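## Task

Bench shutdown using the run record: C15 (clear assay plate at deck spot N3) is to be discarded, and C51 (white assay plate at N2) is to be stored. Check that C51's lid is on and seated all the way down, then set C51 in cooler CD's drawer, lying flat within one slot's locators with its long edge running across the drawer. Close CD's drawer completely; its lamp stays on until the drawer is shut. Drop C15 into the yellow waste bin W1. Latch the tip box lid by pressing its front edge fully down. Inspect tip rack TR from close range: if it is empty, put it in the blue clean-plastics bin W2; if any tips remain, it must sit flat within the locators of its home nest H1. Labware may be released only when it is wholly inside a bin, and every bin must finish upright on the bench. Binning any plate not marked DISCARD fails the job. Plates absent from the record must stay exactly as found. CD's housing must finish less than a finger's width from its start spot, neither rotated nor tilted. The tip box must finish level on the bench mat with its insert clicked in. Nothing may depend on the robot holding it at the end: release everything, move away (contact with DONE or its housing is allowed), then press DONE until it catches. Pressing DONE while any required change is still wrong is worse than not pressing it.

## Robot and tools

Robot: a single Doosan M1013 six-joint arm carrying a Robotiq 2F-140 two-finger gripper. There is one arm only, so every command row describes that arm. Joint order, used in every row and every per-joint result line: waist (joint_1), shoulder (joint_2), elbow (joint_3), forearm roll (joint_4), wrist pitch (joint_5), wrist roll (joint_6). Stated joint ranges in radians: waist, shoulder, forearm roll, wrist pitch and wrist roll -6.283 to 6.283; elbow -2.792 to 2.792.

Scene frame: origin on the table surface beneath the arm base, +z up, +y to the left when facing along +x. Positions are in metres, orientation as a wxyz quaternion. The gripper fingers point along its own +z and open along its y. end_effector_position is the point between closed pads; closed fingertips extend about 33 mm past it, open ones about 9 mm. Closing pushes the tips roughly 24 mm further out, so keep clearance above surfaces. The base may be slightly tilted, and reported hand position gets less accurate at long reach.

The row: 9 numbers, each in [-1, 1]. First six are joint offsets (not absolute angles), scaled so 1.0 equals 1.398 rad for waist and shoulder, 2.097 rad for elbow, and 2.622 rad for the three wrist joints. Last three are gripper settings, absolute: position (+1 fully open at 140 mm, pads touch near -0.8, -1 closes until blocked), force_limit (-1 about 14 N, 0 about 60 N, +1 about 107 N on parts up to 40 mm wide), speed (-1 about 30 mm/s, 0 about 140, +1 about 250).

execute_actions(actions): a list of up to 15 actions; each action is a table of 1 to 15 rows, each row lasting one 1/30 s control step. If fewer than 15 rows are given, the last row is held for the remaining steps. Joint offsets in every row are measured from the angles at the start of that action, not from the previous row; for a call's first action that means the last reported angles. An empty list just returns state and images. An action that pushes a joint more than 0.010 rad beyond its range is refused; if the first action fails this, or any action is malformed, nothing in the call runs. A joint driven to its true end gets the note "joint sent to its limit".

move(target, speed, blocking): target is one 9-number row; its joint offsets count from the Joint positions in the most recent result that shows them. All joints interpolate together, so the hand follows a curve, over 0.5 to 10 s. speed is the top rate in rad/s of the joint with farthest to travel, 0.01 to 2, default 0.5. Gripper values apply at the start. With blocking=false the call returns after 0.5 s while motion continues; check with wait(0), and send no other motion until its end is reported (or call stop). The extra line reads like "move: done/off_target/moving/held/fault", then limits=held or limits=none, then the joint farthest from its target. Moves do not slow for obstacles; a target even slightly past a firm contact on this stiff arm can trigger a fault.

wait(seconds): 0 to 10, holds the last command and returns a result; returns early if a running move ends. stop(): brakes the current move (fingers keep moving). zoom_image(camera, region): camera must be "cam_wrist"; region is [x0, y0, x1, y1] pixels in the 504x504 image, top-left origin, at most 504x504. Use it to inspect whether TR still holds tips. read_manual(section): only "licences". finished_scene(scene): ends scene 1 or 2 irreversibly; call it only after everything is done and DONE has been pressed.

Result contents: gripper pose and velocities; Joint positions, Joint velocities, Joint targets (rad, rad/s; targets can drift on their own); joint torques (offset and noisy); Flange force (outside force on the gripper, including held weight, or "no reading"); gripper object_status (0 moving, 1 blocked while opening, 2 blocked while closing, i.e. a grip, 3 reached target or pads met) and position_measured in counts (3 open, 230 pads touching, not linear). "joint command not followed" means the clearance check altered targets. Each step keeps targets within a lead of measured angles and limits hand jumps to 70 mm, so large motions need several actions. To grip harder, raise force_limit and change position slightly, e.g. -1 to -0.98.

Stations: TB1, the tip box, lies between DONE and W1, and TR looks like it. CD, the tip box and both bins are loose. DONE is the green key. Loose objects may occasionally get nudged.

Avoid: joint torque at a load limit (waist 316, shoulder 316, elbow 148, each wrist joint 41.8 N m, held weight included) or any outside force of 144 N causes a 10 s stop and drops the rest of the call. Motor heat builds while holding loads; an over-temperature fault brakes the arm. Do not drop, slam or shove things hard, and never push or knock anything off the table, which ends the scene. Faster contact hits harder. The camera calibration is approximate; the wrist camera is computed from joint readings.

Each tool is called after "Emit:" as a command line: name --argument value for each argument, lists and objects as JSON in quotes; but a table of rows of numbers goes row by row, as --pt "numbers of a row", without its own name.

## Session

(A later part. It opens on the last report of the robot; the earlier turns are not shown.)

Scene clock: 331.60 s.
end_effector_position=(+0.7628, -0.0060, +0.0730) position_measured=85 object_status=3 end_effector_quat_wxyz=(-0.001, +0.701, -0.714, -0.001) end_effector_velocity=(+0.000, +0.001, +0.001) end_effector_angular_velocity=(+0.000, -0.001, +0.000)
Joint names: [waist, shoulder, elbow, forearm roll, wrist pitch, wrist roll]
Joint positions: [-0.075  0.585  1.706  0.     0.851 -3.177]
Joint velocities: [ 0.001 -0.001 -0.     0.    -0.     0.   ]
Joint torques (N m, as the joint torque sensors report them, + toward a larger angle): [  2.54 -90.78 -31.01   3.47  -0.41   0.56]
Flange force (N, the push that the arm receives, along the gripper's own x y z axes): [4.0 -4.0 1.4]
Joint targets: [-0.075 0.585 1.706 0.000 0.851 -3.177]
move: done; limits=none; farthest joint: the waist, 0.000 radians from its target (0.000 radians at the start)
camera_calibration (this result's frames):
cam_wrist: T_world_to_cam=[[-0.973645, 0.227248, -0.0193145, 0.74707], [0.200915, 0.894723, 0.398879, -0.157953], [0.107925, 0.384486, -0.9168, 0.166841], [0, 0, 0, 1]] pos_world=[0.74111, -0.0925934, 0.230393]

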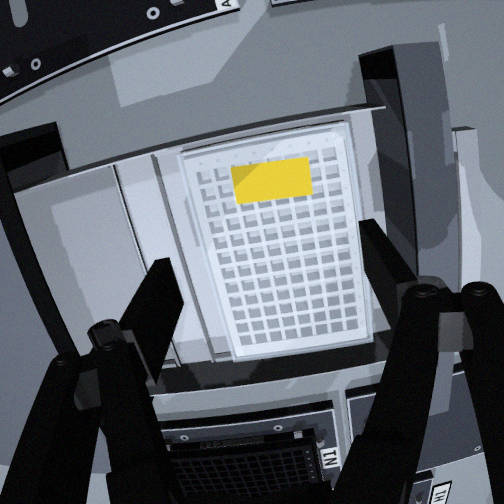

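Emit:
move --target '[0,-0.0075,0.0092,0,-0.0033,0,0.35,-0.5,-0.5]' --speed 0.02

Emit:
move --target '[0,0.011,0.003,0,-0.0084,0,0.35,-0.5,-0.5]' --speed 0.01

Scene clock: 339.33 s.
end_effector_position=(+0.7541, -0.0056, +0.0729) position_measured=85 object_status=3 end_effector_quat_wxyz=(-0.001, +0.701, -0.714, -0.001) end_effector_velocity=(-0.001, -0.000, -0.001) end_effector_angular_velocity=(+0.000, +0.002, -0.000)
Joint names: [waist, shoulder, elbow, forearm roll, wrist pitch, wrist roll]
Joint positions: [-0.075  0.575  1.726  0.     0.843 -3.177]
Joint velocities: [-0.     0.001  0.001  0.     0.    -0.   ]
Joint torques (N m, as the joint torque sensors report them, + toward a larger angle): [  2.97 -89.94 -30.75   3.49  -0.35   0.68]
Flange force (N, the push that the arm receives, along the gripper's own x y z axes): [4.7 -4.4 2.2]
Joint targets: [-0.075 0.575 1.726 0.000 0.843 -3.177]
move: done; limits=none; farthest joint: the waist, 0.000 radians from its target (0.000 radians at the start)
camera_calibration (this result's frames):
cam_wrist: T_world_to_cam=[[-0.973648, 0.22725, -0.0191633, 0.738469], [0.200978, 0.89472, 0.398854, -0.156612], [0.107785, 0.384492, -0.916814, 0.16759], [0, 0, 0, 1]] pos_world=[0.732421, -0.0921299, 0.230265]

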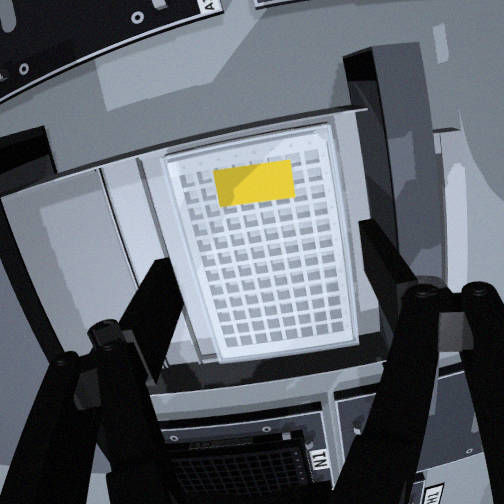

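Scene clock: 341.77 s.
end_effector_position=(+0.7540, -0.0055, +0.0587) position_measured=85 object_status=3 end_effector_quat_wxyz=(-0.001, +0.701, -0.714, -0.001) end_effector_velocity=(-0.001, +0.000, -0.002) end_effector_angular_velocity=(+0.001, +0.002, -0.001)
Joint names: [waist, shoulder, elbow, forearm roll, wrist pitch, wrist roll]
Joint positions: [-0.075  0.59   1.732  0.     0.821 -3.177]
Joint velocities: [-0.     0.001  0.002  0.001 -0.002 -0.   ]
Joint torques (N m, as the joint torque sensors report them, + toward a larger angle): [  2.92 -91.62 -30.21   3.37  -0.37   0.54]
Flange force (N, the push that the arm receives, along the gripper's own x y z axes): [4.1 -5.0 3.4]
Joint targets: [-0.075 0.590 1.732 0.000 0.821 -3.177]
move: done; limits=none; farthest joint: the waist, 0.000 radians from its target (0.000 radians at the start)
camera_calibration (this result's frames):
cam_wrist: T_world_to_cam=[[-0.97364, 0.227254, -0.0195107, 0.738135], [0.200842, 0.894728, 0.398904, -0.150873], [0.108109, 0.38447, -0.916785, 0.154354], [0, 0, 0, 1]] pos_world=[0.732292, -0.0920991, 0.216095]

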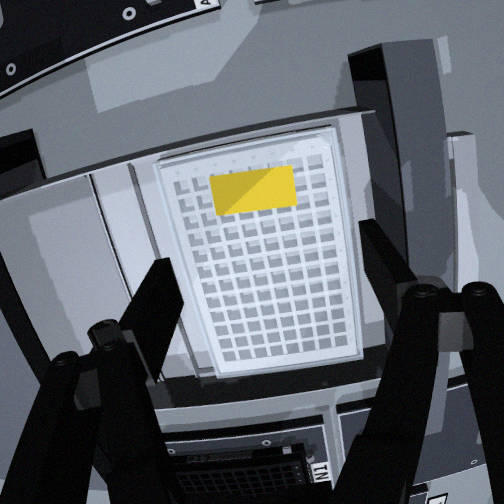

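Emit:
move --target '[0,0.0065,0.0017,0,-0.0048,0,0.35,-0.5,-0.5]' --speed 0.01

Emit:
move --target '[0,0,0,0,0,0,-1,-0.5,-0.9]'

Emit:
move --target '[0,-0.0023,-0.0006,0,0.0017,0,-1,-0.5,-0.9]' --speed 0.01

Emit:
move --target '[0.0025,0.0086,-0.0105,0,0.0038,0,-1,-0.5,-0.9]' --speed 0.01

Emit:
zoom_image --camera "cam_wrist" --region '[90,90,410,410]'

Scene clock: 350.40 s.
end_effector_position=(+0.7538, -0.0055, +0.0505) position_measured=85 object_status=3 end_effector_quat_wxyz=(-0.001, +0.701, -0.714, -0.001) end_effector_velocity=(-0.001, +0.000, -0.001) end_effector_angular_velocity=(+0.001, +0.001, -0.001)
Joint names: [waist, shoulder, elbow, forearm roll, wrist pitch, wrist roll]
Joint positions: [-0.075  0.599  1.735  0.     0.808 -3.177]
Joint velocities: [-0.     0.     0.001  0.001 -0.     0.   ]
Joint torques (N m, as the joint torque sensors report them, + toward a larger angle): [  2.58 -91.66 -29.65   3.3   -0.51   0.65]
Flange force (N, the push that the arm receives, along the gripper's own x y z axes): [4.1 -5.1 3.0]
Joint targets: [-0.075 0.599 1.735 0.000 0.808 -3.177]
move: done; limits=none; farthest joint: the waist, 0.000 radians from its target (0.000 radians at the start)
camera_calibration (this result's frames):
cam_wrist: T_world_to_cam=[[-0.973641, 0.227257, -0.0194456, 0.737767], [0.200871, 0.894727, 0.398891, -0.147575], [0.108049, 0.384471, -0.916792, 0.146829], [0, 0, 0, 1]] pos_world=[0.732098, -0.0920748, 0.207824]

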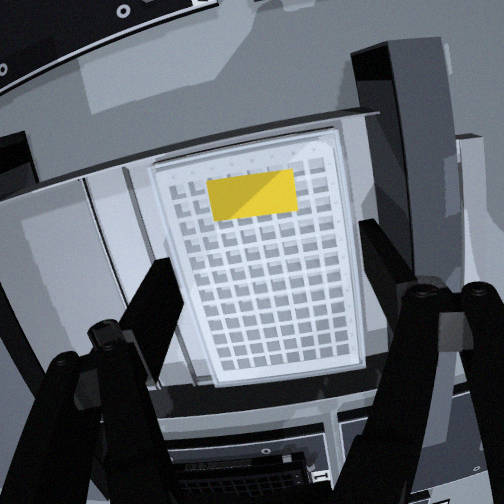

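Scene clock: 350.90 s.
end_effector_position=(+0.7538, -0.0055, +0.0504) position_measured=103 object_status=2 end_effector_quat_wxyz=(-0.001, +0.701, -0.714, -0.001) end_effector_velocity=(+0.000, -0.000, -0.001) end_effector_angular_velocity=(-0.001, +0.000, +0.001)
Joint names: [waist, shoulder, elbow, forearm roll, wrist pitch, wrist roll]
Joint positions: [-0.075  0.599  1.735  0.     0.808 -3.177]
Joint velocities: [ 0.     0.001 -0.    -0.001 -0.001 -0.   ]
Joint torques (N m, as the joint torque sensors report them, + toward a larger angle): [  3.77 -85.36 -27.03   3.37  -0.84   0.57]
Flange force (N, the push that the arm receives, along the gripper's own x y z axes): [5.5 -4.2 -5.2]
Joint targets: [-0.075 0.599 1.735 0.000 0.808 -3.177]
move: done; limits=none; farthest joint: the waist, 0.000 radians from its target (0.000 radians at the start)
camera_calibration (this result's frames):
cam_wrist: T_world_to_cam=[[-0.973641, 0.227257, -0.0194482, 0.737767], [0.20087, 0.894727, 0.398892, -0.147572], [0.108052, 0.38447, -0.916792, 0.146821], [0, 0, 0, 1]] pos_world=[0.732098, -0.0920748, 0.207818]

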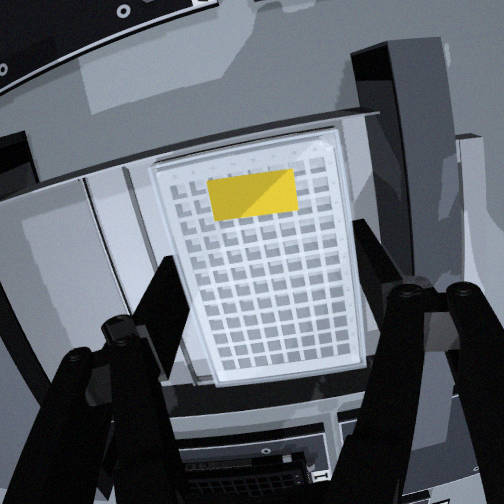

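Scene clock: 351.60 s.
end_effector_position=(+0.7539, -0.0055, +0.0534) position_measured=103 object_status=2 end_effector_quat_wxyz=(-0.001, +0.701, -0.714, -0.001) end_effector_velocity=(+0.001, -0.000, +0.001) end_effector_angular_velocity=(-0.001, -0.003, +0.002)
Joint names: [waist, shoulder, elbow, forearm roll, wrist pitch, wrist roll]
Joint positions: [-0.075  0.596  1.734  0.     0.812 -3.177]
Joint velocities: [ 0.    -0.    -0.002 -0.001 -0.001 -0.   ]
Joint torques (N m, as the joint torque sensors report them, + toward a larger angle): [  2.9  -91.49 -30.19   3.4   -0.45   0.56]
Flange force (N, the push that the arm receives, along the gripper's own x y z axes): [4.4 -4.5 3.1]
Joint targets: [-0.075 0.596 1.734 0.000 0.812 -3.177]
move: done; limits=none; farthest joint: the waist, 0.000 radians from its target (0.000 radians at the start)
camera_calibration (this result's frames):
cam_wrist: T_world_to_cam=[[-0.973641, 0.227256, -0.0194515, 0.737899], [0.200868, 0.894727, 0.398893, -0.148735], [0.108055, 0.384471, -0.916791, 0.149475], [0, 0, 0, 1]] pos_world=[0.732173, -0.0920837, 0.210721]

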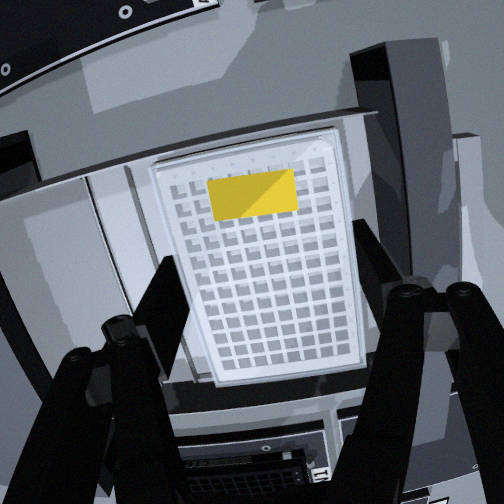

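Scene clock: 354.03 s.
end_effector_position=(+0.7639, -0.0034, +0.0532) position_measured=103 object_status=2 end_effector_quat_wxyz=(-0.001, +0.702, -0.712, -0.001) end_effector_velocity=(+0.000, +0.000, +0.000) end_effector_angular_velocity=(+0.001, -0.000, -0.000)
Joint names: [waist, shoulder, elbow, forearm roll, wrist pitch, wrist roll]
Joint positions: [-0.072  0.608  1.712  0.     0.822 -3.177]
Joint velocities: [ 0.    -0.     0.     0.001 -0.     0.   ]
Joint torques (N m, as the joint torque sensors report them, + toward a larger angle): [  2.72 -93.45 -29.97   3.44  -0.38   0.64]
Flange force (N, the push that the arm receives, along the gripper's own x y z axes): [3.9 -6.0 3.5]
Joint targets: [-0.072 0.608 1.712 0.000 0.822 -3.177]
move: done; limits=none; farthest joint: the waist, 0.000 radians from its target (0.004 radians at the start)
camera_calibration (this result's frames):
cam_wrist: T_world_to_cam=[[-0.974428, 0.223855, -0.019491, 0.747711], [0.197726, 0.895425, 0.398897, -0.150193], [0.106748, 0.384843, -0.916788, 0.148454], [0, 0, 0, 1]] pos_world=[0.74244, -0.090023, 0.210586]

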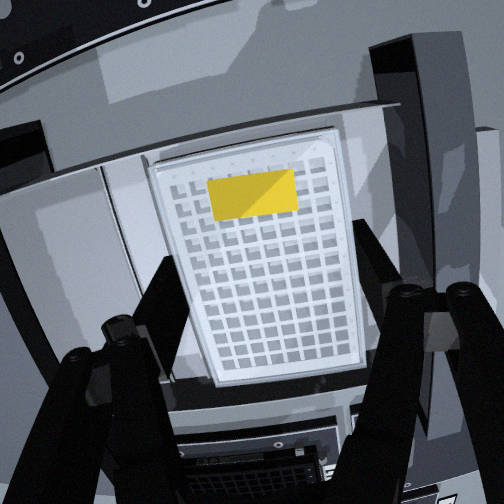

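Region (90, 90, 410, 410) of cam_wrist's 504x504 image, scaled by 1.575, with more detail than that image has.

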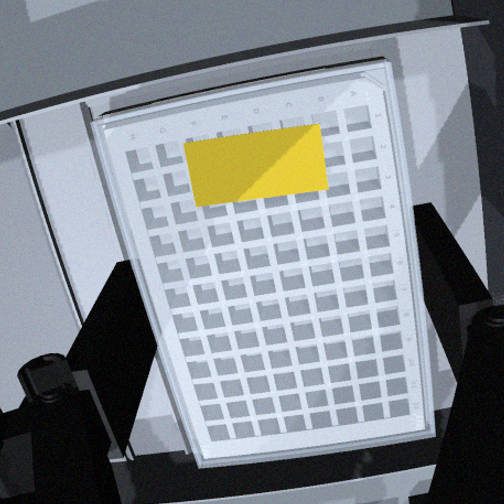

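Emit:
move --target '[-0.0007,0.0031,-0.0004,0,-0.0013,0,-1,-0.5,-0.9]' --speed 0.01

Emit:
move --target '[0,0,0,0,0,0,0.29,-0.5,-0.9]'

Emit:
move --target '[0,-0.03,-0.008,0,0.0224,0,0.29,-0.5,-0.9]' --speed 0.03

Emit:
move --target '[0,0,0,0,0,0,-1,-0.5,0]'

Emit:
move --target '[0,0.0143,0.0038,0,-0.0107,0,-1,-0.5,0]' --speed 0.02

Emit:
move --target '[0,0.0009,0.0002,0,-0.0006,0,-1,-0.5,0]' --speed 0.01

Emit:
move --target '[0,0.0007,0.0002,0,-0.0005,0,-1,-0.5,0]' --speed 0.01

Scene clock: 365.03 s.
end_effector_position=(+0.7647, -0.0042, +0.0503) position_measured=103 object_status=2 end_effector_quat_wxyz=(-0.001, +0.701, -0.713, -0.001) end_effector_velocity=(+0.001, +0.000, +0.001) end_effector_angular_velocity=(+0.001, -0.002, -0.001)
Joint names: [waist, shoulder, elbow, forearm roll, wrist pitch, wrist roll]
Joint positions: [-0.073  0.612  1.711  0.     0.819 -3.177]
Joint velocities: [-0.    -0.    -0.001  0.001 -0.001  0.   ]
Joint torques (N m, as the joint torque sensors report them, + toward a larger angle): [  1.09 -85.52 -26.61   2.79  -0.76   0.64]
Flange force (N, the push that the arm receives, along the gripper's own x y z axes): [2.1 -4.1 -7.2]
Joint targets: [-0.073 0.612 1.711 0.000 0.819 -3.177]
move: done; limits=none; farthest joint: the waist, 0.000 radians from its target (0.001 radians at the start)
camera_calibration (this result's frames):
cam_wrist: T_world_to_cam=[[-0.974211, 0.224794, -0.0195229, 0.748525], [0.198577, 0.895234, 0.398902, -0.149178], [0.107148, 0.384738, -0.916786, 0.145719], [0, 0, 0, 1]] pos_world=[0.743231, -0.0907782, 0.207713]

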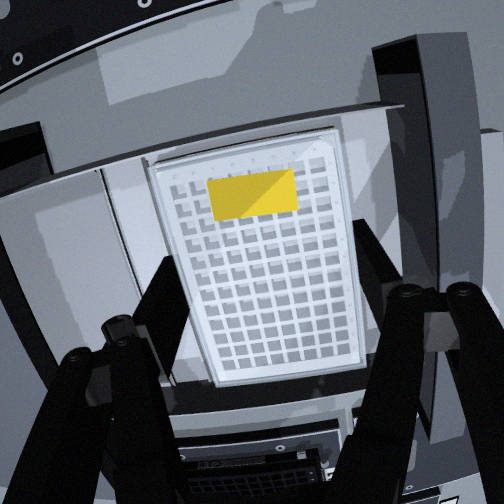

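Scene clock: 365.53 s.
end_effector_position=(+0.7647, -0.0042, +0.0502) position_measured=93 object_status=3 end_effector_quat_wxyz=(-0.001, +0.701, -0.713, -0.001) end_effector_velocity=(-0.001, -0.001, +0.000) end_effector_angular_velocity=(-0.002, +0.001, +0.001)
Joint names: [waist, shoulder, elbow, forearm roll, wrist pitch, wrist roll]
Joint positions: [-0.073  0.612  1.711  0.     0.819 -3.177]
Joint velocities: [-0.    -0.001  0.002 -0.002  0.     0.   ]
Joint torques (N m, as the joint torque sensors report them, + toward a larger angle): [  3.08 -93.28 -29.72   3.34  -0.51   0.67]
Flange force (N, the push that the arm receives, along the gripper's own x y z axes): [4.8 -5.9 3.1]
Joint targets: [-0.073 0.612 1.711 0.000 0.819 -3.177]
move: done; limits=none; farthest joint: the waist, 0.000 radians from its target (0.000 radians at the start)
camera_calibration (this result's frames):
cam_wrist: T_world_to_cam=[[-0.974206, 0.224819, -0.0194641, 0.748518], [0.198623, 0.895228, 0.398893, -0.149156], [0.107103, 0.384738, -0.916791, 0.14567], [0, 0, 0, 1]] pos_world=[0.743234, -0.0907971, 0.207616]

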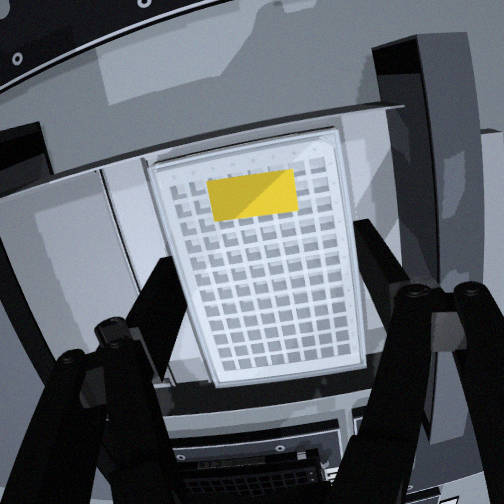

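Scene clock: 367.73 s.
end_effector_position=(+0.7648, -0.0043, +0.0893) position_measured=93 object_status=3 end_effector_quat_wxyz=(-0.001, +0.701, -0.713, -0.001) end_effector_velocity=(+0.000, -0.001, +0.002) end_effector_angular_velocity=(-0.000, -0.001, -0.001)
Joint names: [waist, shoulder, elbow, forearm roll, wrist pitch, wrist roll]
Joint positions: [-0.073  0.571  1.695  0.     0.878 -3.177]
Joint velocities: [-0.001 -0.002 -0.001 -0.     0.002  0.   ]
Joint torques (N m, as the joint torque sensors report them, + toward a larger angle): [  3.11 -90.84 -31.67   3.59  -0.25   0.5 ]
Flange force (N, the push that the arm receives, along the gripper's own x y z axes): [4.5 -4.7 2.1]
Joint targets: [-0.073 0.570 1.695 0.000 0.878 -3.177]
move: done; limits=none; farthest joint: the waist, 0.000 radians from its target (0.000 radians at the start)
camera_calibration (this result's frames):
cam_wrist: T_world_to_cam=[[-0.974209, 0.224806, -0.0194515, 0.749383], [0.198615, 0.895226, 0.398902, -0.164685], [0.107089, 0.384751, -0.916787, 0.181498], [0, 0, 0, 1]] pos_world=[0.743328, -0.0908673, 0.246665]

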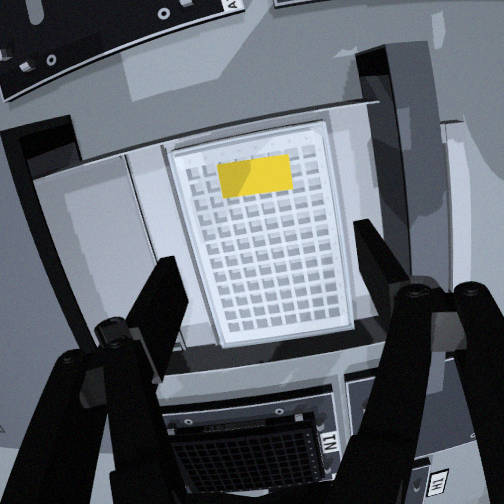

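Scene clock: 368.57 s.
end_effector_position=(+0.7648, -0.0043, +0.0893) position_measured=232 object_status=3 end_effector_quat_wxyz=(-0.001, +0.701, -0.713, -0.001) end_effector_velocity=(+0.000, +0.001, -0.001) end_effector_angular_velocity=(+0.001, -0.000, +0.000)
Joint names: [waist, shoulder, elbow, forearm roll, wrist pitch, wrist roll]
Joint positions: [-0.073  0.571  1.695  0.     0.878 -3.177]
Joint velocities: [ 0.001  0.001 -0.001  0.001 -0.001 -0.   ]
Joint torques (N m, as the joint torque sensors report them, + toward a larger angle): [  2.83 -91.24 -31.65   3.49  -0.39   0.45]
Flange force (N, the push that the arm receives, along the gripper's own x y z axes): [4.0 -5.7 3.2]
Joint targets: [-0.073 0.571 1.695 0.000 0.878 -3.177]
move: done; limits=none; farthest joint: the waist, 0.000 radians from its target (0.000 radians at the start)
camera_calibration (this result's frames):
cam_wrist: T_world_to_cam=[[-0.974209, 0.224806, -0.019459, 0.749387], [0.198612, 0.895226, 0.398904, -0.16469], [0.107096, 0.384751, -0.916786, 0.181508], [0, 0, 0, 1]] pos_world=[0.74333, -0.0908674, 0.246681]

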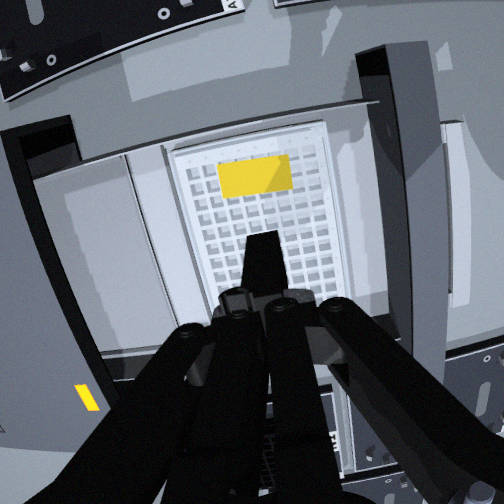

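Scene clock: 370.20 s.
end_effector_position=(+0.7651, -0.0042, +0.0707) position_measured=232 object_status=3 end_effector_quat_wxyz=(-0.001, +0.701, -0.713, -0.001) end_effector_velocity=(-0.001, +0.001, -0.001) end_effector_angular_velocity=(+0.000, +0.001, +0.001)
Joint names: [waist, shoulder, elbow, forearm roll, wrist pitch, wrist roll]
Joint positions: [-0.073  0.59   1.703  0.     0.85  -3.177]
Joint velocities: [ 0.001  0.001  0.001  0.    -0.001 -0.   ]
Joint torques (N m, as the joint torque sensors report them, + toward a larger angle): [  3.07 -92.78 -31.5    3.59  -0.32   0.63]
Flange force (N, the push that the arm receives, along the gripper's own x y z axes): [4.5 -4.5 4.0]
Joint targets: [-0.073 0.590 1.703 0.000 0.850 -3.177]
move: done; limits=none; farthest joint: the shoulder, 0.001 radians from its target (0.020 radians at the start)
camera_calibration (this result's frames):
cam_wrist: T_world_to_cam=[[-0.974206, 0.224812, -0.0195522, 0.749271], [0.198581, 0.895229, 0.398913, -0.157303], [0.107184, 0.384741, -0.91678, 0.164332], [0, 0, 0, 1]] pos_world=[0.743568, -0.0908483, 0.228057]

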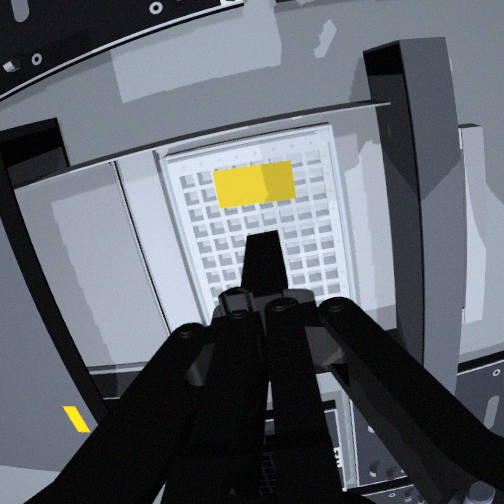

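Scene clock: 370.90 s.
end_effector_position=(+0.7651, -0.0042, +0.0696) position_measured=232 object_status=3 end_effector_quat_wxyz=(-0.001, +0.701, -0.713, -0.001) end_effector_velocity=(+0.001, -0.001, +0.002) end_effector_angular_velocity=(-0.000, -0.003, -0.001)
Joint names: [waist, shoulder, elbow, forearm roll, wrist pitch, wrist roll]
Joint positions: [-0.073  0.592  1.703  0.     0.848 -3.177]
Joint velocities: [-0.001 -0.001 -0.001  0.    -0.001  0.   ]
Joint torques (N m, as the joint torque sensors report them, + toward a larger angle): [  2.38 -91.84 -30.61   3.52  -0.39   0.48]
Flange force (N, the push that the arm receives, along the gripper's own x y z axes): [3.7 -5.1 1.8]
Joint targets: [-0.073 0.592 1.703 0.000 0.848 -3.177]
move: done; limits=none; farthest joint: the waist, 0.000 radians from its target (0.000 radians at the start)
camera_calibration (this result's frames):
cam_wrist: T_world_to_cam=[[-0.974208, 0.224812, -0.0194507, 0.749237], [0.198622, 0.895227, 0.398897, -0.156883], [0.10709, 0.384745, -0.91679, 0.163369], [0, 0, 0, 1]] pos_world=[0.743578, -0.0908469, 0.226929]

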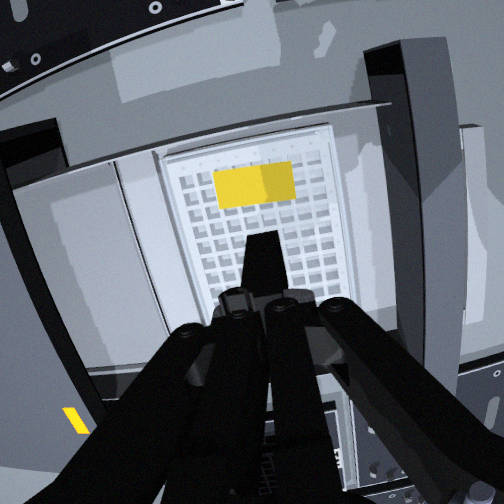

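Scene clock: 371.60 s.
end_effector_position=(+0.7651, -0.0042, +0.0687) position_measured=232 object_status=3 end_effector_quat_wxyz=(-0.001, +0.701, -0.713, -0.001) end_effector_velocity=(+0.000, +0.001, +0.000) end_effector_angular_velocity=(-0.001, -0.001, +0.001)
Joint names: [waist, shoulder, elbow, forearm roll, wrist pitch, wrist roll]
Joint positions: [-0.073  0.593  1.703  0.     0.847 -3.177]
Joint velocities: [ 0.001 -0.    -0.    -0.001 -0.001  0.   ]
Joint torques (N m, as the joint torque sensors report them, + toward a larger angle): [  2.73 -84.17 -26.     3.5   -0.15   0.61]
Flange force (N, the push that the arm receives, along the gripper's own x y z axes): [4.3 -6.2 -6.8]
Joint targets: [-0.073 0.593 1.703 0.000 0.847 -3.177]
move: done; limits=none; farthest joint: the waist, 0.000 radians from its target (0.000 radians at the start)
camera_calibration (this result's frames):
cam_wrist: T_world_to_cam=[[-0.974208, 0.224813, -0.0194237, 0.749197], [0.198633, 0.895226, 0.398892, -0.156538], [0.107065, 0.384746, -0.916792, 0.162581], [0, 0, 0, 1]] pos_world=[0.743561, -0.0908446, 0.226047]

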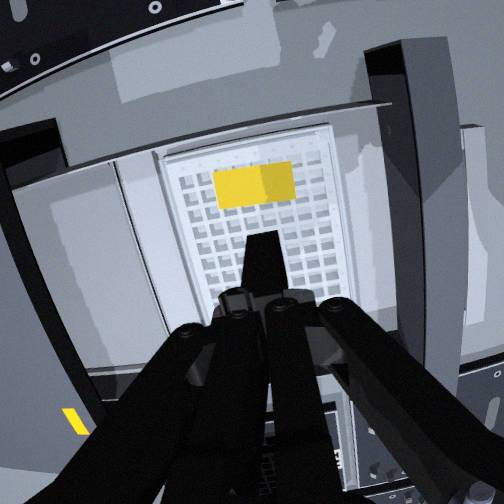

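Emit:
move --target '[0,-0.0017,0.002,0,-0.0007,0,-1,-0.5,0]' --speed 0.01

Emit:
move --target '[0,-0.0013,0.002,0,-0.0007,0,-1,-0.5,0]' --speed 0.01

Scene clock: 375.70 s.
end_effector_position=(+0.7632, -0.0041, +0.0687) position_measured=232 object_status=3 end_effector_quat_wxyz=(-0.001, +0.701, -0.713, -0.001) end_effector_velocity=(+0.001, -0.001, +0.000) end_effector_angular_velocity=(-0.000, -0.001, -0.001)
Joint names: [waist, shoulder, elbow, forearm roll, wrist pitch, wrist roll]
Joint positions: [-0.073  0.59   1.708  0.     0.845 -3.177]
Joint velocities: [-0.001  0.001 -0.001 -0.    -0.    -0.   ]
Joint torques (N m, as the joint torque sensors report them, + toward a larger angle): [  3.6  -85.53 -25.58   3.68   0.52   0.53]
Flange force (N, the push that the arm receives, along the gripper's own x y z axes): [5.4 -8.1 -5.0]
Joint targets: [-0.073 0.590 1.708 0.000 0.845 -3.177]
move: done; limits=none; farthest joint: the waist, 0.000 radians from its target (0.000 radians at the start)
camera_calibration (this result's frames):
cam_wrist: T_world_to_cam=[[-0.974209, 0.224813, -0.0193972, 0.747333], [0.198644, 0.895226, 0.398888, -0.156268], [0.10704, 0.384747, -0.916794, 0.16279], [0, 0, 0, 1]] pos_world=[0.741675, -0.0907487, 0.226075]

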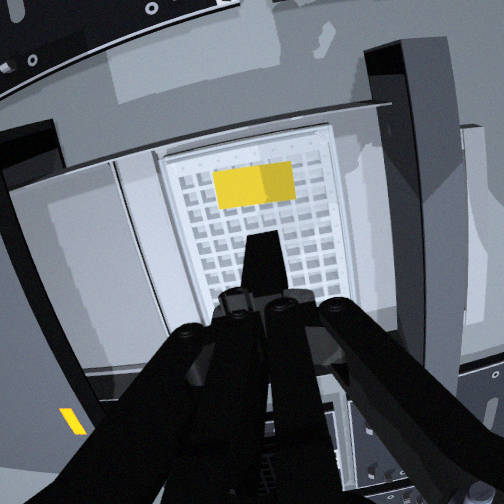

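Scene clock: 376.40 s.
end_effector_position=(+0.7612, -0.0040, +0.0684) position_measured=232 object_status=3 end_effector_quat_wxyz=(-0.001, +0.701, -0.713, -0.001) end_effector_velocity=(-0.001, +0.001, -0.001) end_effector_angular_velocity=(+0.001, +0.001, +0.000)
Joint names: [waist, shoulder, elbow, forearm roll, wrist pitch, wrist roll]
Joint positions: [-0.073  0.588  1.712  0.     0.843 -3.177]
Joint velocities: [ 0.001  0.     0.002  0.001 -0.001  0.   ]
Joint torques (N m, as the joint torque sensors report them, + toward a larger angle): [  4.69 -78.5  -22.07   4.17   0.32   0.66]
Flange force (N, the push that the arm receives, along the gripper's own x y z axes): [6.6 -7.3 -13.9]
Joint targets: [-0.073 0.588 1.712 0.000 0.843 -3.177]
move: done; limits=none; farthest joint: the waist, 0.000 radians from its target (0.000 radians at the start)
camera_calibration (this result's frames):
cam_wrist: T_world_to_cam=[[-0.974219, 0.224813, -0.0188935, 0.745351], [0.198848, 0.895216, 0.398809, -0.155977], [0.106571, 0.38477, -0.916839, 0.163006], [0, 0, 0, 1]] pos_world=[0.739779, -0.0906518, 0.225737]

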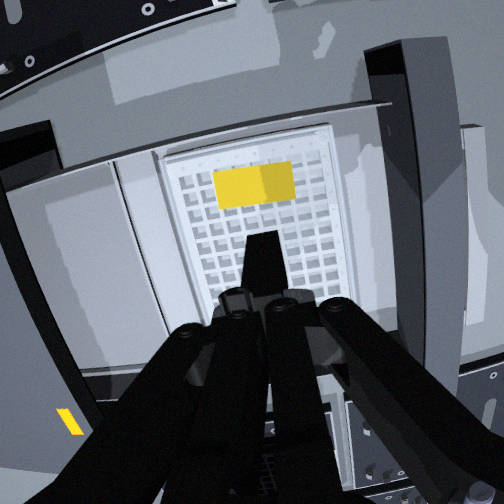

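Emit:
move --target '[-0.0025,-0.0002,0,0,0,0,-1,-0.5,0]' --speed 0.01

Scene clock: 381.63 s.
end_effector_position=(+0.7612, -0.0067, +0.0685) position_measured=232 object_status=3 end_effector_quat_wxyz=(-0.001, +0.700, -0.714, -0.001) end_effector_velocity=(-0.001, -0.002, -0.000) end_effector_angular_velocity=(-0.001, +0.001, -0.001)
Joint names: [waist, shoulder, elbow, forearm roll, wrist pitch, wrist roll]
Joint positions: [-0.076  0.588  1.712  0.     0.843 -3.177]
Joint velocities: [-0.002  0.     0.001 -0.002  0.     0.   ]
Joint torques (N m, as the joint torque sensors report them, + toward a larger angle): [  2.53 -91.75 -30.46   3.5   -0.45   0.47]
Flange force (N, the push that the arm receives, along the gripper's own x y z axes): [4.0 -5.7 2.6]
Joint targets: [-0.076 0.588 1.712 0.000 0.843 -3.177]
move: done; limits=none; farthest joint: the shoulder, 0.001 radians from its target (0.001 radians at the start)
camera_calibration (this result's frames):
cam_wrist: T_world_to_cam=[[-0.973428, 0.228198, -0.0190477, 0.745344], [0.201896, 0.894521, 0.398837, -0.15598], [0.108052, 0.384394, -0.916824, 0.163015], [0, 0, 0, 1]] pos_world=[0.739416, -0.0932208, 0.225863]

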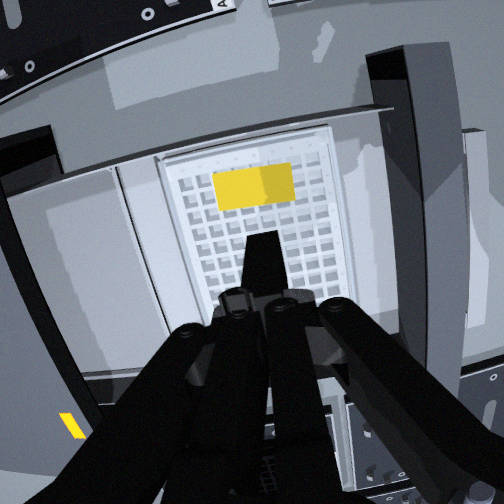

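Dropped. Confirm.

Emit:
move --target '[0,0.0006,0.0001,0,-0.0004,0,-1,-0.5,0]' --speed 0.01

Emit:
move --target '[0,-0.075,-0.02,0,0.056,0,-1,-0.5,0]' --speed 0.1

Scene clock: 391.30 s.
end_effector_position=(+0.7612, -0.0067, +0.0678) position_measured=232 object_status=3 end_effector_quat_wxyz=(-0.001, +0.700, -0.714, -0.001) end_effector_velocity=(-0.000, -0.000, +0.000) end_effector_angular_velocity=(-0.000, +0.000, +0.000)
Joint names: [waist, shoulder, elbow, forearm roll, wrist pitch, wrist roll]
Joint positions: [-0.076  0.589  1.712  0.     0.842 -3.177]
Joint velocities: [ 0.    -0.001  0.001 -0.     0.     0.   ]
Joint torques (N m, as the joint torque sensors report them, + toward a larger angle): [  3.26 -90.58 -30.38   3.37  -0.42   0.61]
Flange force (N, the push that the arm receives, along the gripper's own x y z axes): [4.7 -4.0 0.9]
Joint targets: [-0.076 0.589 1.712 0.000 0.842 -3.177]
move: done; limits=none; farthest joint: the waist, 0.000 radians from its target (0.000 radians at the start)
camera_calibration (this result's frames):
cam_wrist: T_world_to_cam=[[-0.973423, 0.228217, -0.0190776, 0.74538], [0.201901, 0.894517, 0.398842, -0.155701], [0.108088, 0.38439, -0.916821, 0.162349], [0, 0, 0, 1]] pos_world=[0.739459, -0.0932366, 0.225165]

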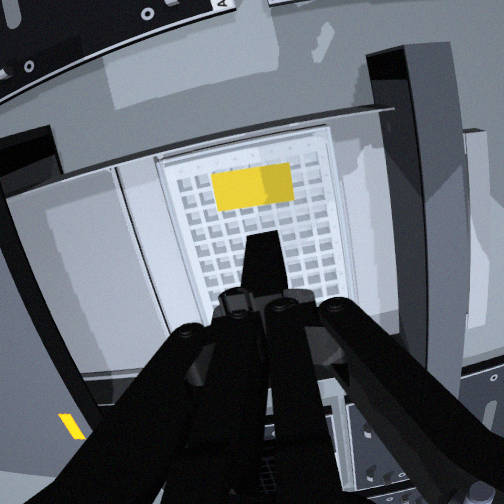

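Scene clock: 393.10 s.
end_effector_position=(+0.7553, -0.0065, +0.1659) position_measured=232 object_status=3 end_effector_quat_wxyz=(-0.001, +0.700, -0.714, -0.001) end_effector_velocity=(+0.000, +0.001, +0.000) end_effector_angular_velocity=(+0.001, +0.000, +0.000)
Joint names: [waist, shoulder, elbow, forearm roll, wrist pitch, wrist roll]
Joint positions: [-0.076  0.484  1.67   0.     0.989 -3.177]
Joint velocities: [ 0.001  0.    -0.001  0.001  0.001  0.   ]
Joint torques (N m, as the joint torque sensors report them, + toward a larger angle): [  2.75 -85.63 -34.35   3.74  -0.47   0.63]
Flange force (N, the push that the arm receives, along the gripper's own x y z axes): [3.9 -5.2 2.0]
Joint targets: [-0.076 0.484 1.670 0.000 0.989 -3.177]
move: done; limits=none; farthest joint: the waist, 0.000 radians from its target (0.000 radians at the start)
camera_calibration (this result's frames):
cam_wrist: T_world_to_cam=[[-0.973432, 0.228184, -0.0190447, 0.74147], [0.201881, 0.894513, 0.398862, -0.193761], [0.108049, 0.38442, -0.916813, 0.252878], [0, 0, 0, 1]] pos_world=[0.733564, -0.0930815, 0.323247]

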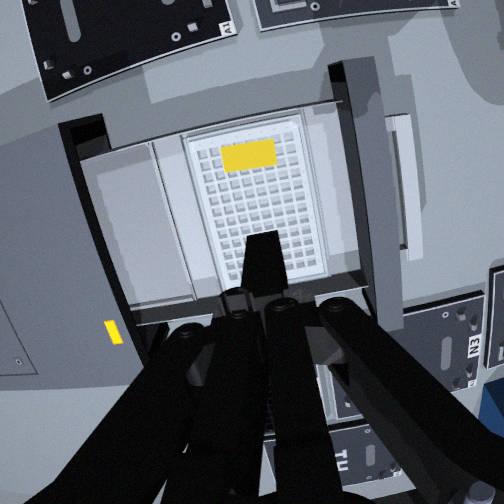

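Seated. Close drawer.

Emit:
move --target '[0,-0.130,0.1388,0,-0.0423,0,-1,-0.5,0]' --speed 0.3

Emit:
move --target '[0,0.0848,0.0267,0,-0.0664,0,-1,-0.5,0]' --speed 0.15

Emit:
move --target '[0,0.1388,-0.1655,0,0.058,0,-1,-0.5,0]' --speed 0.08

Emit:
move --target '[0,0.0201,-0.0243,0,0.0087,0,-1,-0.5,0]' --speed 0.04

Scene clock: 402.53 s.
end_effector_position=(+0.6157, +0.0011, +0.1598) position_measured=232 object_status=3 end_effector_quat_wxyz=(-0.001, +0.700, -0.714, -0.000) end_effector_velocity=(-0.001, -0.001, -0.001) end_effector_angular_velocity=(-0.001, +0.002, -0.000)
Joint names: [waist, shoulder, elbow, forearm roll, wrist pitch, wrist roll]
Joint positions: [-0.076  0.303  1.961  0.     0.878 -3.177]
Joint velocities: [-0.001 -0.     0.001 -0.001  0.     0.   ]
Joint torques (N m, as the joint torque sensors report them, + toward a larger angle): [  2.99 -66.85 -31.3    3.58  -0.41   0.7 ]
Flange force (N, the push that the arm receives, along the gripper's own x y z axes): [6.0 -7.2 3.6]
Joint targets: [-0.076 0.303 1.961 0.000 0.878 -3.177]
move: done; limits=none; farthest joint: the waist, 0.000 radians from its target (0.000 radians at the start)
camera_calibration (this result's frames):
cam_wrist: T_world_to_cam=[[-0.973395, 0.22821, -0.0205656, 0.603974], [0.201293, 0.894549, 0.399079, -0.169614], [0.109471, 0.384322, -0.916686, 0.258549], [0, 0, 0, 1]] pos_world=[0.593744, -0.0854715, 0.317119]

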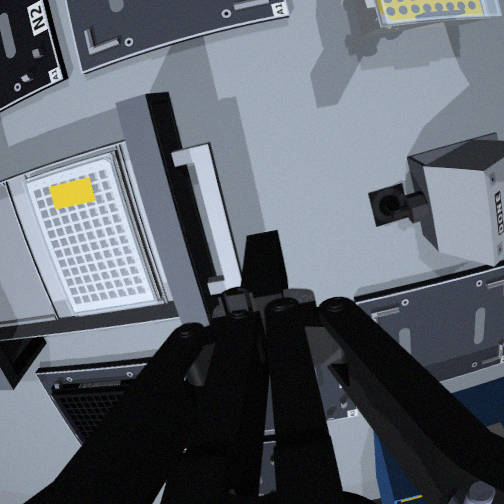

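Scene clock: 404.07 s.
end_effector_position=(+0.6159, +0.0012, +0.0645) position_measured=232 object_status=3 end_effector_quat_wxyz=(-0.001, +0.700, -0.714, -0.000) end_effector_velocity=(+0.000, -0.000, +0.000) end_effector_angular_velocity=(+0.000, -0.002, -0.001)
Joint names: [waist, shoulder, elbow, forearm roll, wrist pitch, wrist roll]
Joint positions: [-0.076  0.421  2.017  0.     0.704 -3.177]
Joint velocities: [-0.001 -0.001  0.     0.    -0.001 -0.   ]
Joint torques (N m, as the joint torque sensors report them, + toward a larger angle): [  2.58 -72.9  -26.4    2.94  -0.43   0.64]
Flange force (N, the push that the arm receives, along the gripper's own x y z axes): [5.0 -5.3 3.2]
Joint targets: [-0.076 0.421 2.017 0.000 0.704 -3.177]
move: done; limits=none; farthest joint: the shoulder, 0.001 radians from its target (0.119 radians at the start)
camera_calibration (this result's frames):
cam_wrist: T_world_to_cam=[[-0.973396, 0.228246, -0.020117, 0.60208], [0.201511, 0.894546, 0.398975, -0.131891], [0.10906, 0.384307, -0.916741, 0.171436], [0, 0, 0, 1]] pos_world=[0.593943, -0.0853236, 0.221896]

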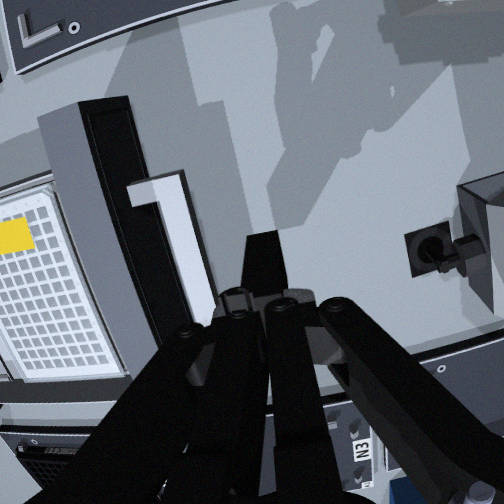

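Scene clock: 408.73 s.
end_effector_position=(+0.7810, -0.0078, +0.0653) position_measured=232 object_status=3 end_effector_quat_wxyz=(-0.001, +0.700, -0.714, -0.000) end_effector_velocity=(+0.000, +0.000, +0.001) end_effector_angular_velocity=(+0.001, -0.001, -0.001)
Joint names: [waist, shoulder, elbow, forearm roll, wrist pitch, wrist roll]
Joint positions: [-0.076  0.615  1.67   0.     0.856 -3.177]
Joint velocities: [ 0.    -0.001  0.     0.001 -0.    -0.   ]
Joint torques (N m, as the joint torque sensors report them, + toward a larger angle): [  2.3  -93.75 -32.74   3.22  -1.21   0.49]
Flange force (N, the push that the arm receives, along the gripper's own x y z axes): [3.3 -1.0 0.9]
Joint targets: [-0.076 0.615 1.670 0.000 0.856 -3.177]
move: done; limits=none; farthest joint: the waist, 0.000 radians from its target (0.000 radians at the start)
camera_calibration (this result's frames):
cam_wrist: T_world_to_cam=[[-0.973383, 0.228215, -0.0210703, 0.764978], [0.201095, 0.89456, 0.399153, -0.157159], [0.109942, 0.384292, -0.916642, 0.156914], [0, 0, 0, 1]] pos_world=[0.758969, -0.0942927, 0.222683]

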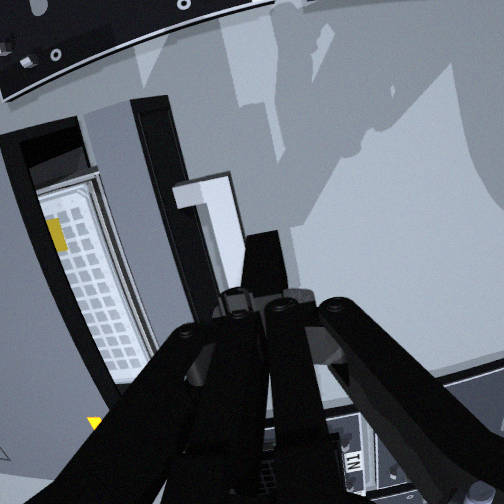

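Scene clock: 410.27 s.
end_effector_position=(+0.8033, -0.0090, +0.0649) position_measured=232 object_status=3 end_effector_quat_wxyz=(-0.001, +0.700, -0.714, -0.000) end_effector_velocity=(+0.000, -0.001, -0.001) end_effector_angular_velocity=(-0.000, +0.001, -0.001)
Joint names: [waist, shoulder, elbow, forearm roll, wrist pitch, wrist roll]
Joint positions: [-0.076  0.643  1.619  0.     0.879 -3.177]
Joint velocities: [-0.001  0.001 -0.    -0.001  0.     0.   ]
Joint torques (N m, as the joint torque sensors report them, + toward a larger angle): [  1.45 -94.92 -32.36   3.06  -1.19   0.58]
Flange force (N, the push that the arm receives, along the gripper's own x y z axes): [2.9 -1.7 -0.1]
Joint targets: [-0.076 0.643 1.619 0.000 0.879 -3.177]
move: done; limits=none; farthest joint: the waist, 0.000 radians from its target (0.000 radians at the start)
camera_calibration (this result's frames):
cam_wrist: T_world_to_cam=[[-0.973383, 0.228211, -0.0211168, 0.786952], [0.201071, 0.89456, 0.399164, -0.160352], [0.109984, 0.384294, -0.916636, 0.154458], [0, 0, 0, 1]] pos_world=[0.78126, -0.0955033, 0.222206]

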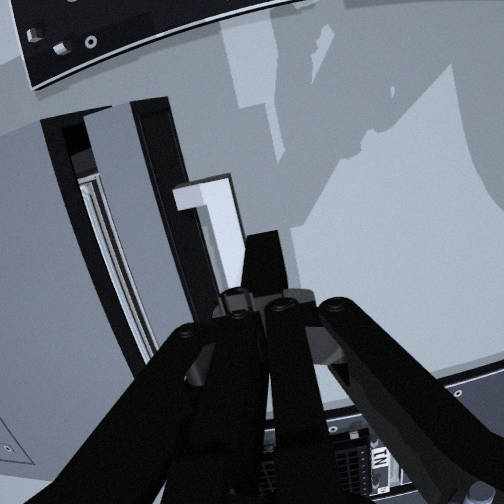

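Emit:
move --target '[0,0.009,-0.0111,0,0.004,0,-1,-0.5,0]' --speed 0.02

Scene clock: 415.80 s.
end_effector_position=(+0.8134, -0.0095, +0.0648) position_measured=232 object_status=3 end_effector_quat_wxyz=(-0.001, +0.700, -0.714, +0.000) end_effector_velocity=(+0.001, -0.000, -0.000) end_effector_angular_velocity=(+0.000, -0.000, -0.000)
Joint names: [waist, shoulder, elbow, forearm roll, wrist pitch, wrist roll]
Joint positions: [-0.076  0.656  1.596  0.     0.889 -3.177]
Joint velocities: [-0.     0.001 -0.001  0.     0.    -0.   ]
Joint torques (N m, as the joint torque sensors report them, + toward a larger angle): [  3.36 -98.49 -32.09   3.44  -0.67   0.54]
Flange force (N, the push that the arm receives, along the gripper's own x y z axes): [4.7 -5.4 2.5]
Joint targets: [-0.076 0.656 1.596 0.000 0.889 -3.177]
move: done; limits=none; farthest joint: the waist, 0.000 radians from its target (0.000 radians at the start)
camera_calibration (this result's frames):
cam_wrist: T_world_to_cam=[[-0.973379, 0.228208, -0.0213302, 0.79685], [0.200982, 0.894565, 0.399199, -0.16178], [0.110182, 0.384285, -0.916616, 0.153329], [0, 0, 0, 1]] pos_world=[0.791258, -0.0960465, 0.222123]

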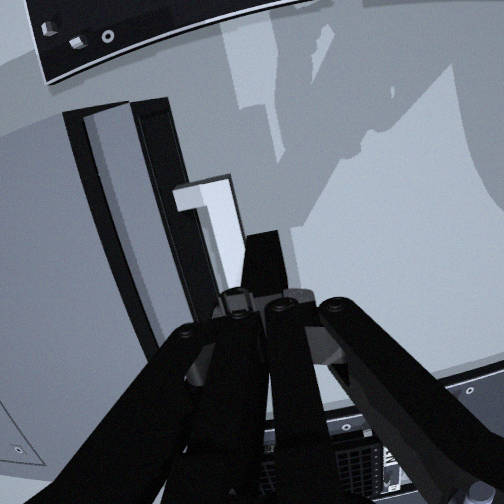

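Emit:
move --target '[0,0.0027,-0.0033,0,0.0012,0,-1,-0.5,0]' --speed 0.01

Emit:
move --target '[0,-0.12,0.04,0,0.032,0,-1,-0.5,0]' --speed 0.1

Scene clock: 420.60 s.
end_effector_position=(+0.8162, -0.0097, +0.0647) position_measured=232 object_status=3 end_effector_quat_wxyz=(-0.001, +0.700, -0.714, -0.000) end_effector_velocity=(+0.000, +0.001, -0.001) end_effector_angular_velocity=(+0.001, -0.000, +0.000)
Joint names: [waist, shoulder, elbow, forearm roll, wrist pitch, wrist roll]
Joint positions: [-0.076  0.659  1.589  0.     0.893 -3.177]
Joint velocities: [ 0.001  0.001 -0.     0.001 -0.001 -0.   ]
Joint torques (N m, as the joint torque sensors report them, + toward a larger angle): [  2.89 -94.56 -46.43   3.69 -10.58   0.44]
Flange force (N, the push that the arm receives, along the gripper's own x y z axes): [3.8 22.8 -9.9]
Joint targets: [-0.076 0.659 1.589 0.000 0.892 -3.177]
move: done; limits=none; farthest joint: the waist, 0.000 radians from its target (0.000 radians at the start)
camera_calibration (this result's frames):
cam_wrist: T_world_to_cam=[[-0.973386, 0.228208, -0.0210189, 0.799599], [0.201108, 0.894558, 0.399152, -0.162279], [0.109892, 0.384301, -0.916644, 0.153252], [0, 0, 0, 1]] pos_world=[0.794113, -0.0962016, 0.222058]

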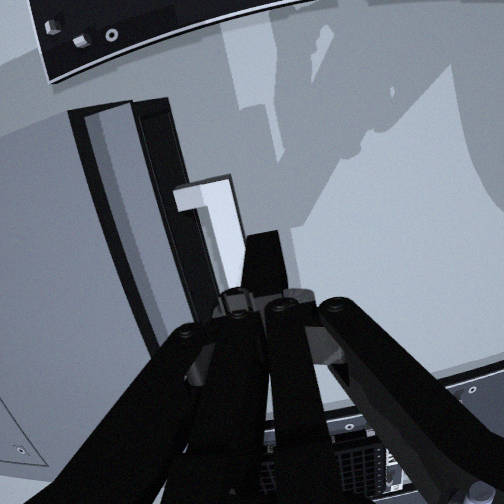

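Scene clock: 422.60 s.
end_effector_position=(+0.7568, -0.0066, +0.1589) position_measured=232 object_status=3 end_effector_quat_wxyz=(-0.001, +0.700, -0.714, -0.000) end_effector_velocity=(-0.001, +0.000, +0.000) end_effector_angular_velocity=(-0.000, +0.000, +0.001)
Joint names: [waist, shoulder, elbow, forearm roll, wrist pitch, wrist roll]
Joint positions: [-0.076  0.492  1.673  0.     0.976 -3.177]
Joint velocities: [ 0.001 -0.001  0.001 -0.001  0.     0.   ]
Joint torques (N m, as the joint torque sensors report them, + toward a larger angle): [  3.34 -87.46 -33.83   3.94  -0.33   0.63]
Flange force (N, the push that the arm receives, along the gripper's own x y z axes): [5.1 -7.3 2.9]
Joint targets: [-0.076 0.492 1.673 0.000 0.976 -3.177]
move: done; limits=none; farthest joint: the shoulder, 0.001 radians from its target (0.168 radians at the start)
camera_calibration (this result's frames):
cam_wrist: T_world_to_cam=[[-0.973391, 0.228188, -0.0209905, 0.743121], [0.201099, 0.894555, 0.399161, -0.190666], [0.109861, 0.384319, -0.91664, 0.244915], [0, 0, 0, 1]] pos_world=[0.734783, -0.0931359, 0.316204]

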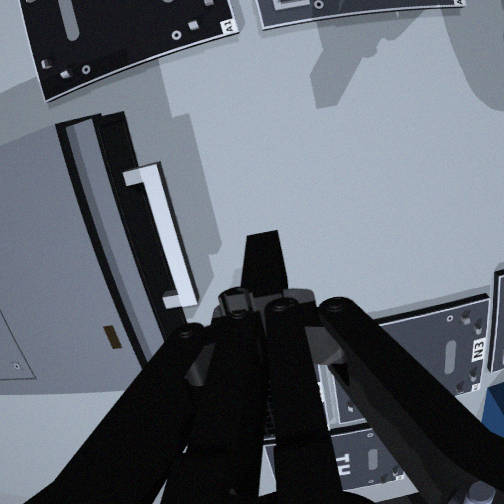

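Lamp off. To DONE hover.

Emit:
move --target '[0.02,-0.37,0.295,0,-0.0385,0.61,-1,-0.5,0]' --speed 0.7

Scene clock: 428.07 s.
end_effector_position=(+0.4140, +0.0235, +0.1865) position_measured=232 object_status=3 end_effector_quat_wxyz=(+0.001, +0.010, +1.000, +0.001) end_effector_velocity=(-0.001, +0.000, -0.000) end_effector_angular_velocity=(-0.000, +0.000, -0.000)
Joint names: [waist, shoulder, elbow, forearm roll, wrist pitch, wrist roll]
Joint positions: [-0.048 -0.026  2.292  0.     0.875 -1.578]
Joint velocities: [ 0.001 -0.002  0.002 -0.     0.     0.002]
Joint torques (N m, as the joint torque sensors report them, + toward a larger angle): [  2.45 -32.61 -31.76   3.48  -0.41   0.64]
Flange force (N, the push that the arm receives, along the gripper's own x y z axes): [-5.5 -6.8 3.1]
Joint targets: [-0.048 -0.026 2.292 0.000 0.875 -1.577]
move: done; limits=none; farthest joint: the waist, 0.000 radians from its target (0.028 radians at the start)
camera_calibration (this result's frames):
cam_wrist: T_world_to_cam=[[0.22848, 0.973389, -0.0176054, -0.11264], [0.894736, -0.202822, 0.397883, -0.420843], [0.383725, -0.106661, -0.917267, 0.194556], [0, 0, 0, 1]] pos_world=[0.327624, 0.0450378, 0.343924]

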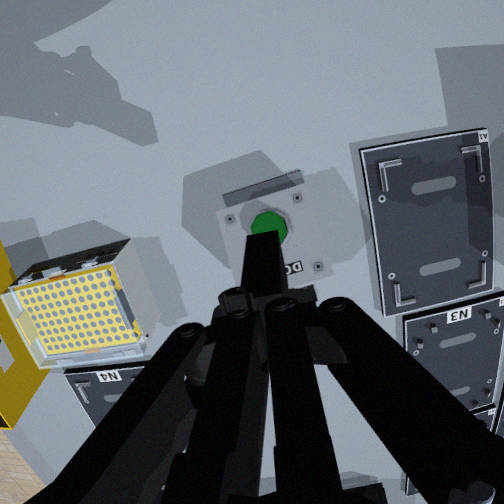

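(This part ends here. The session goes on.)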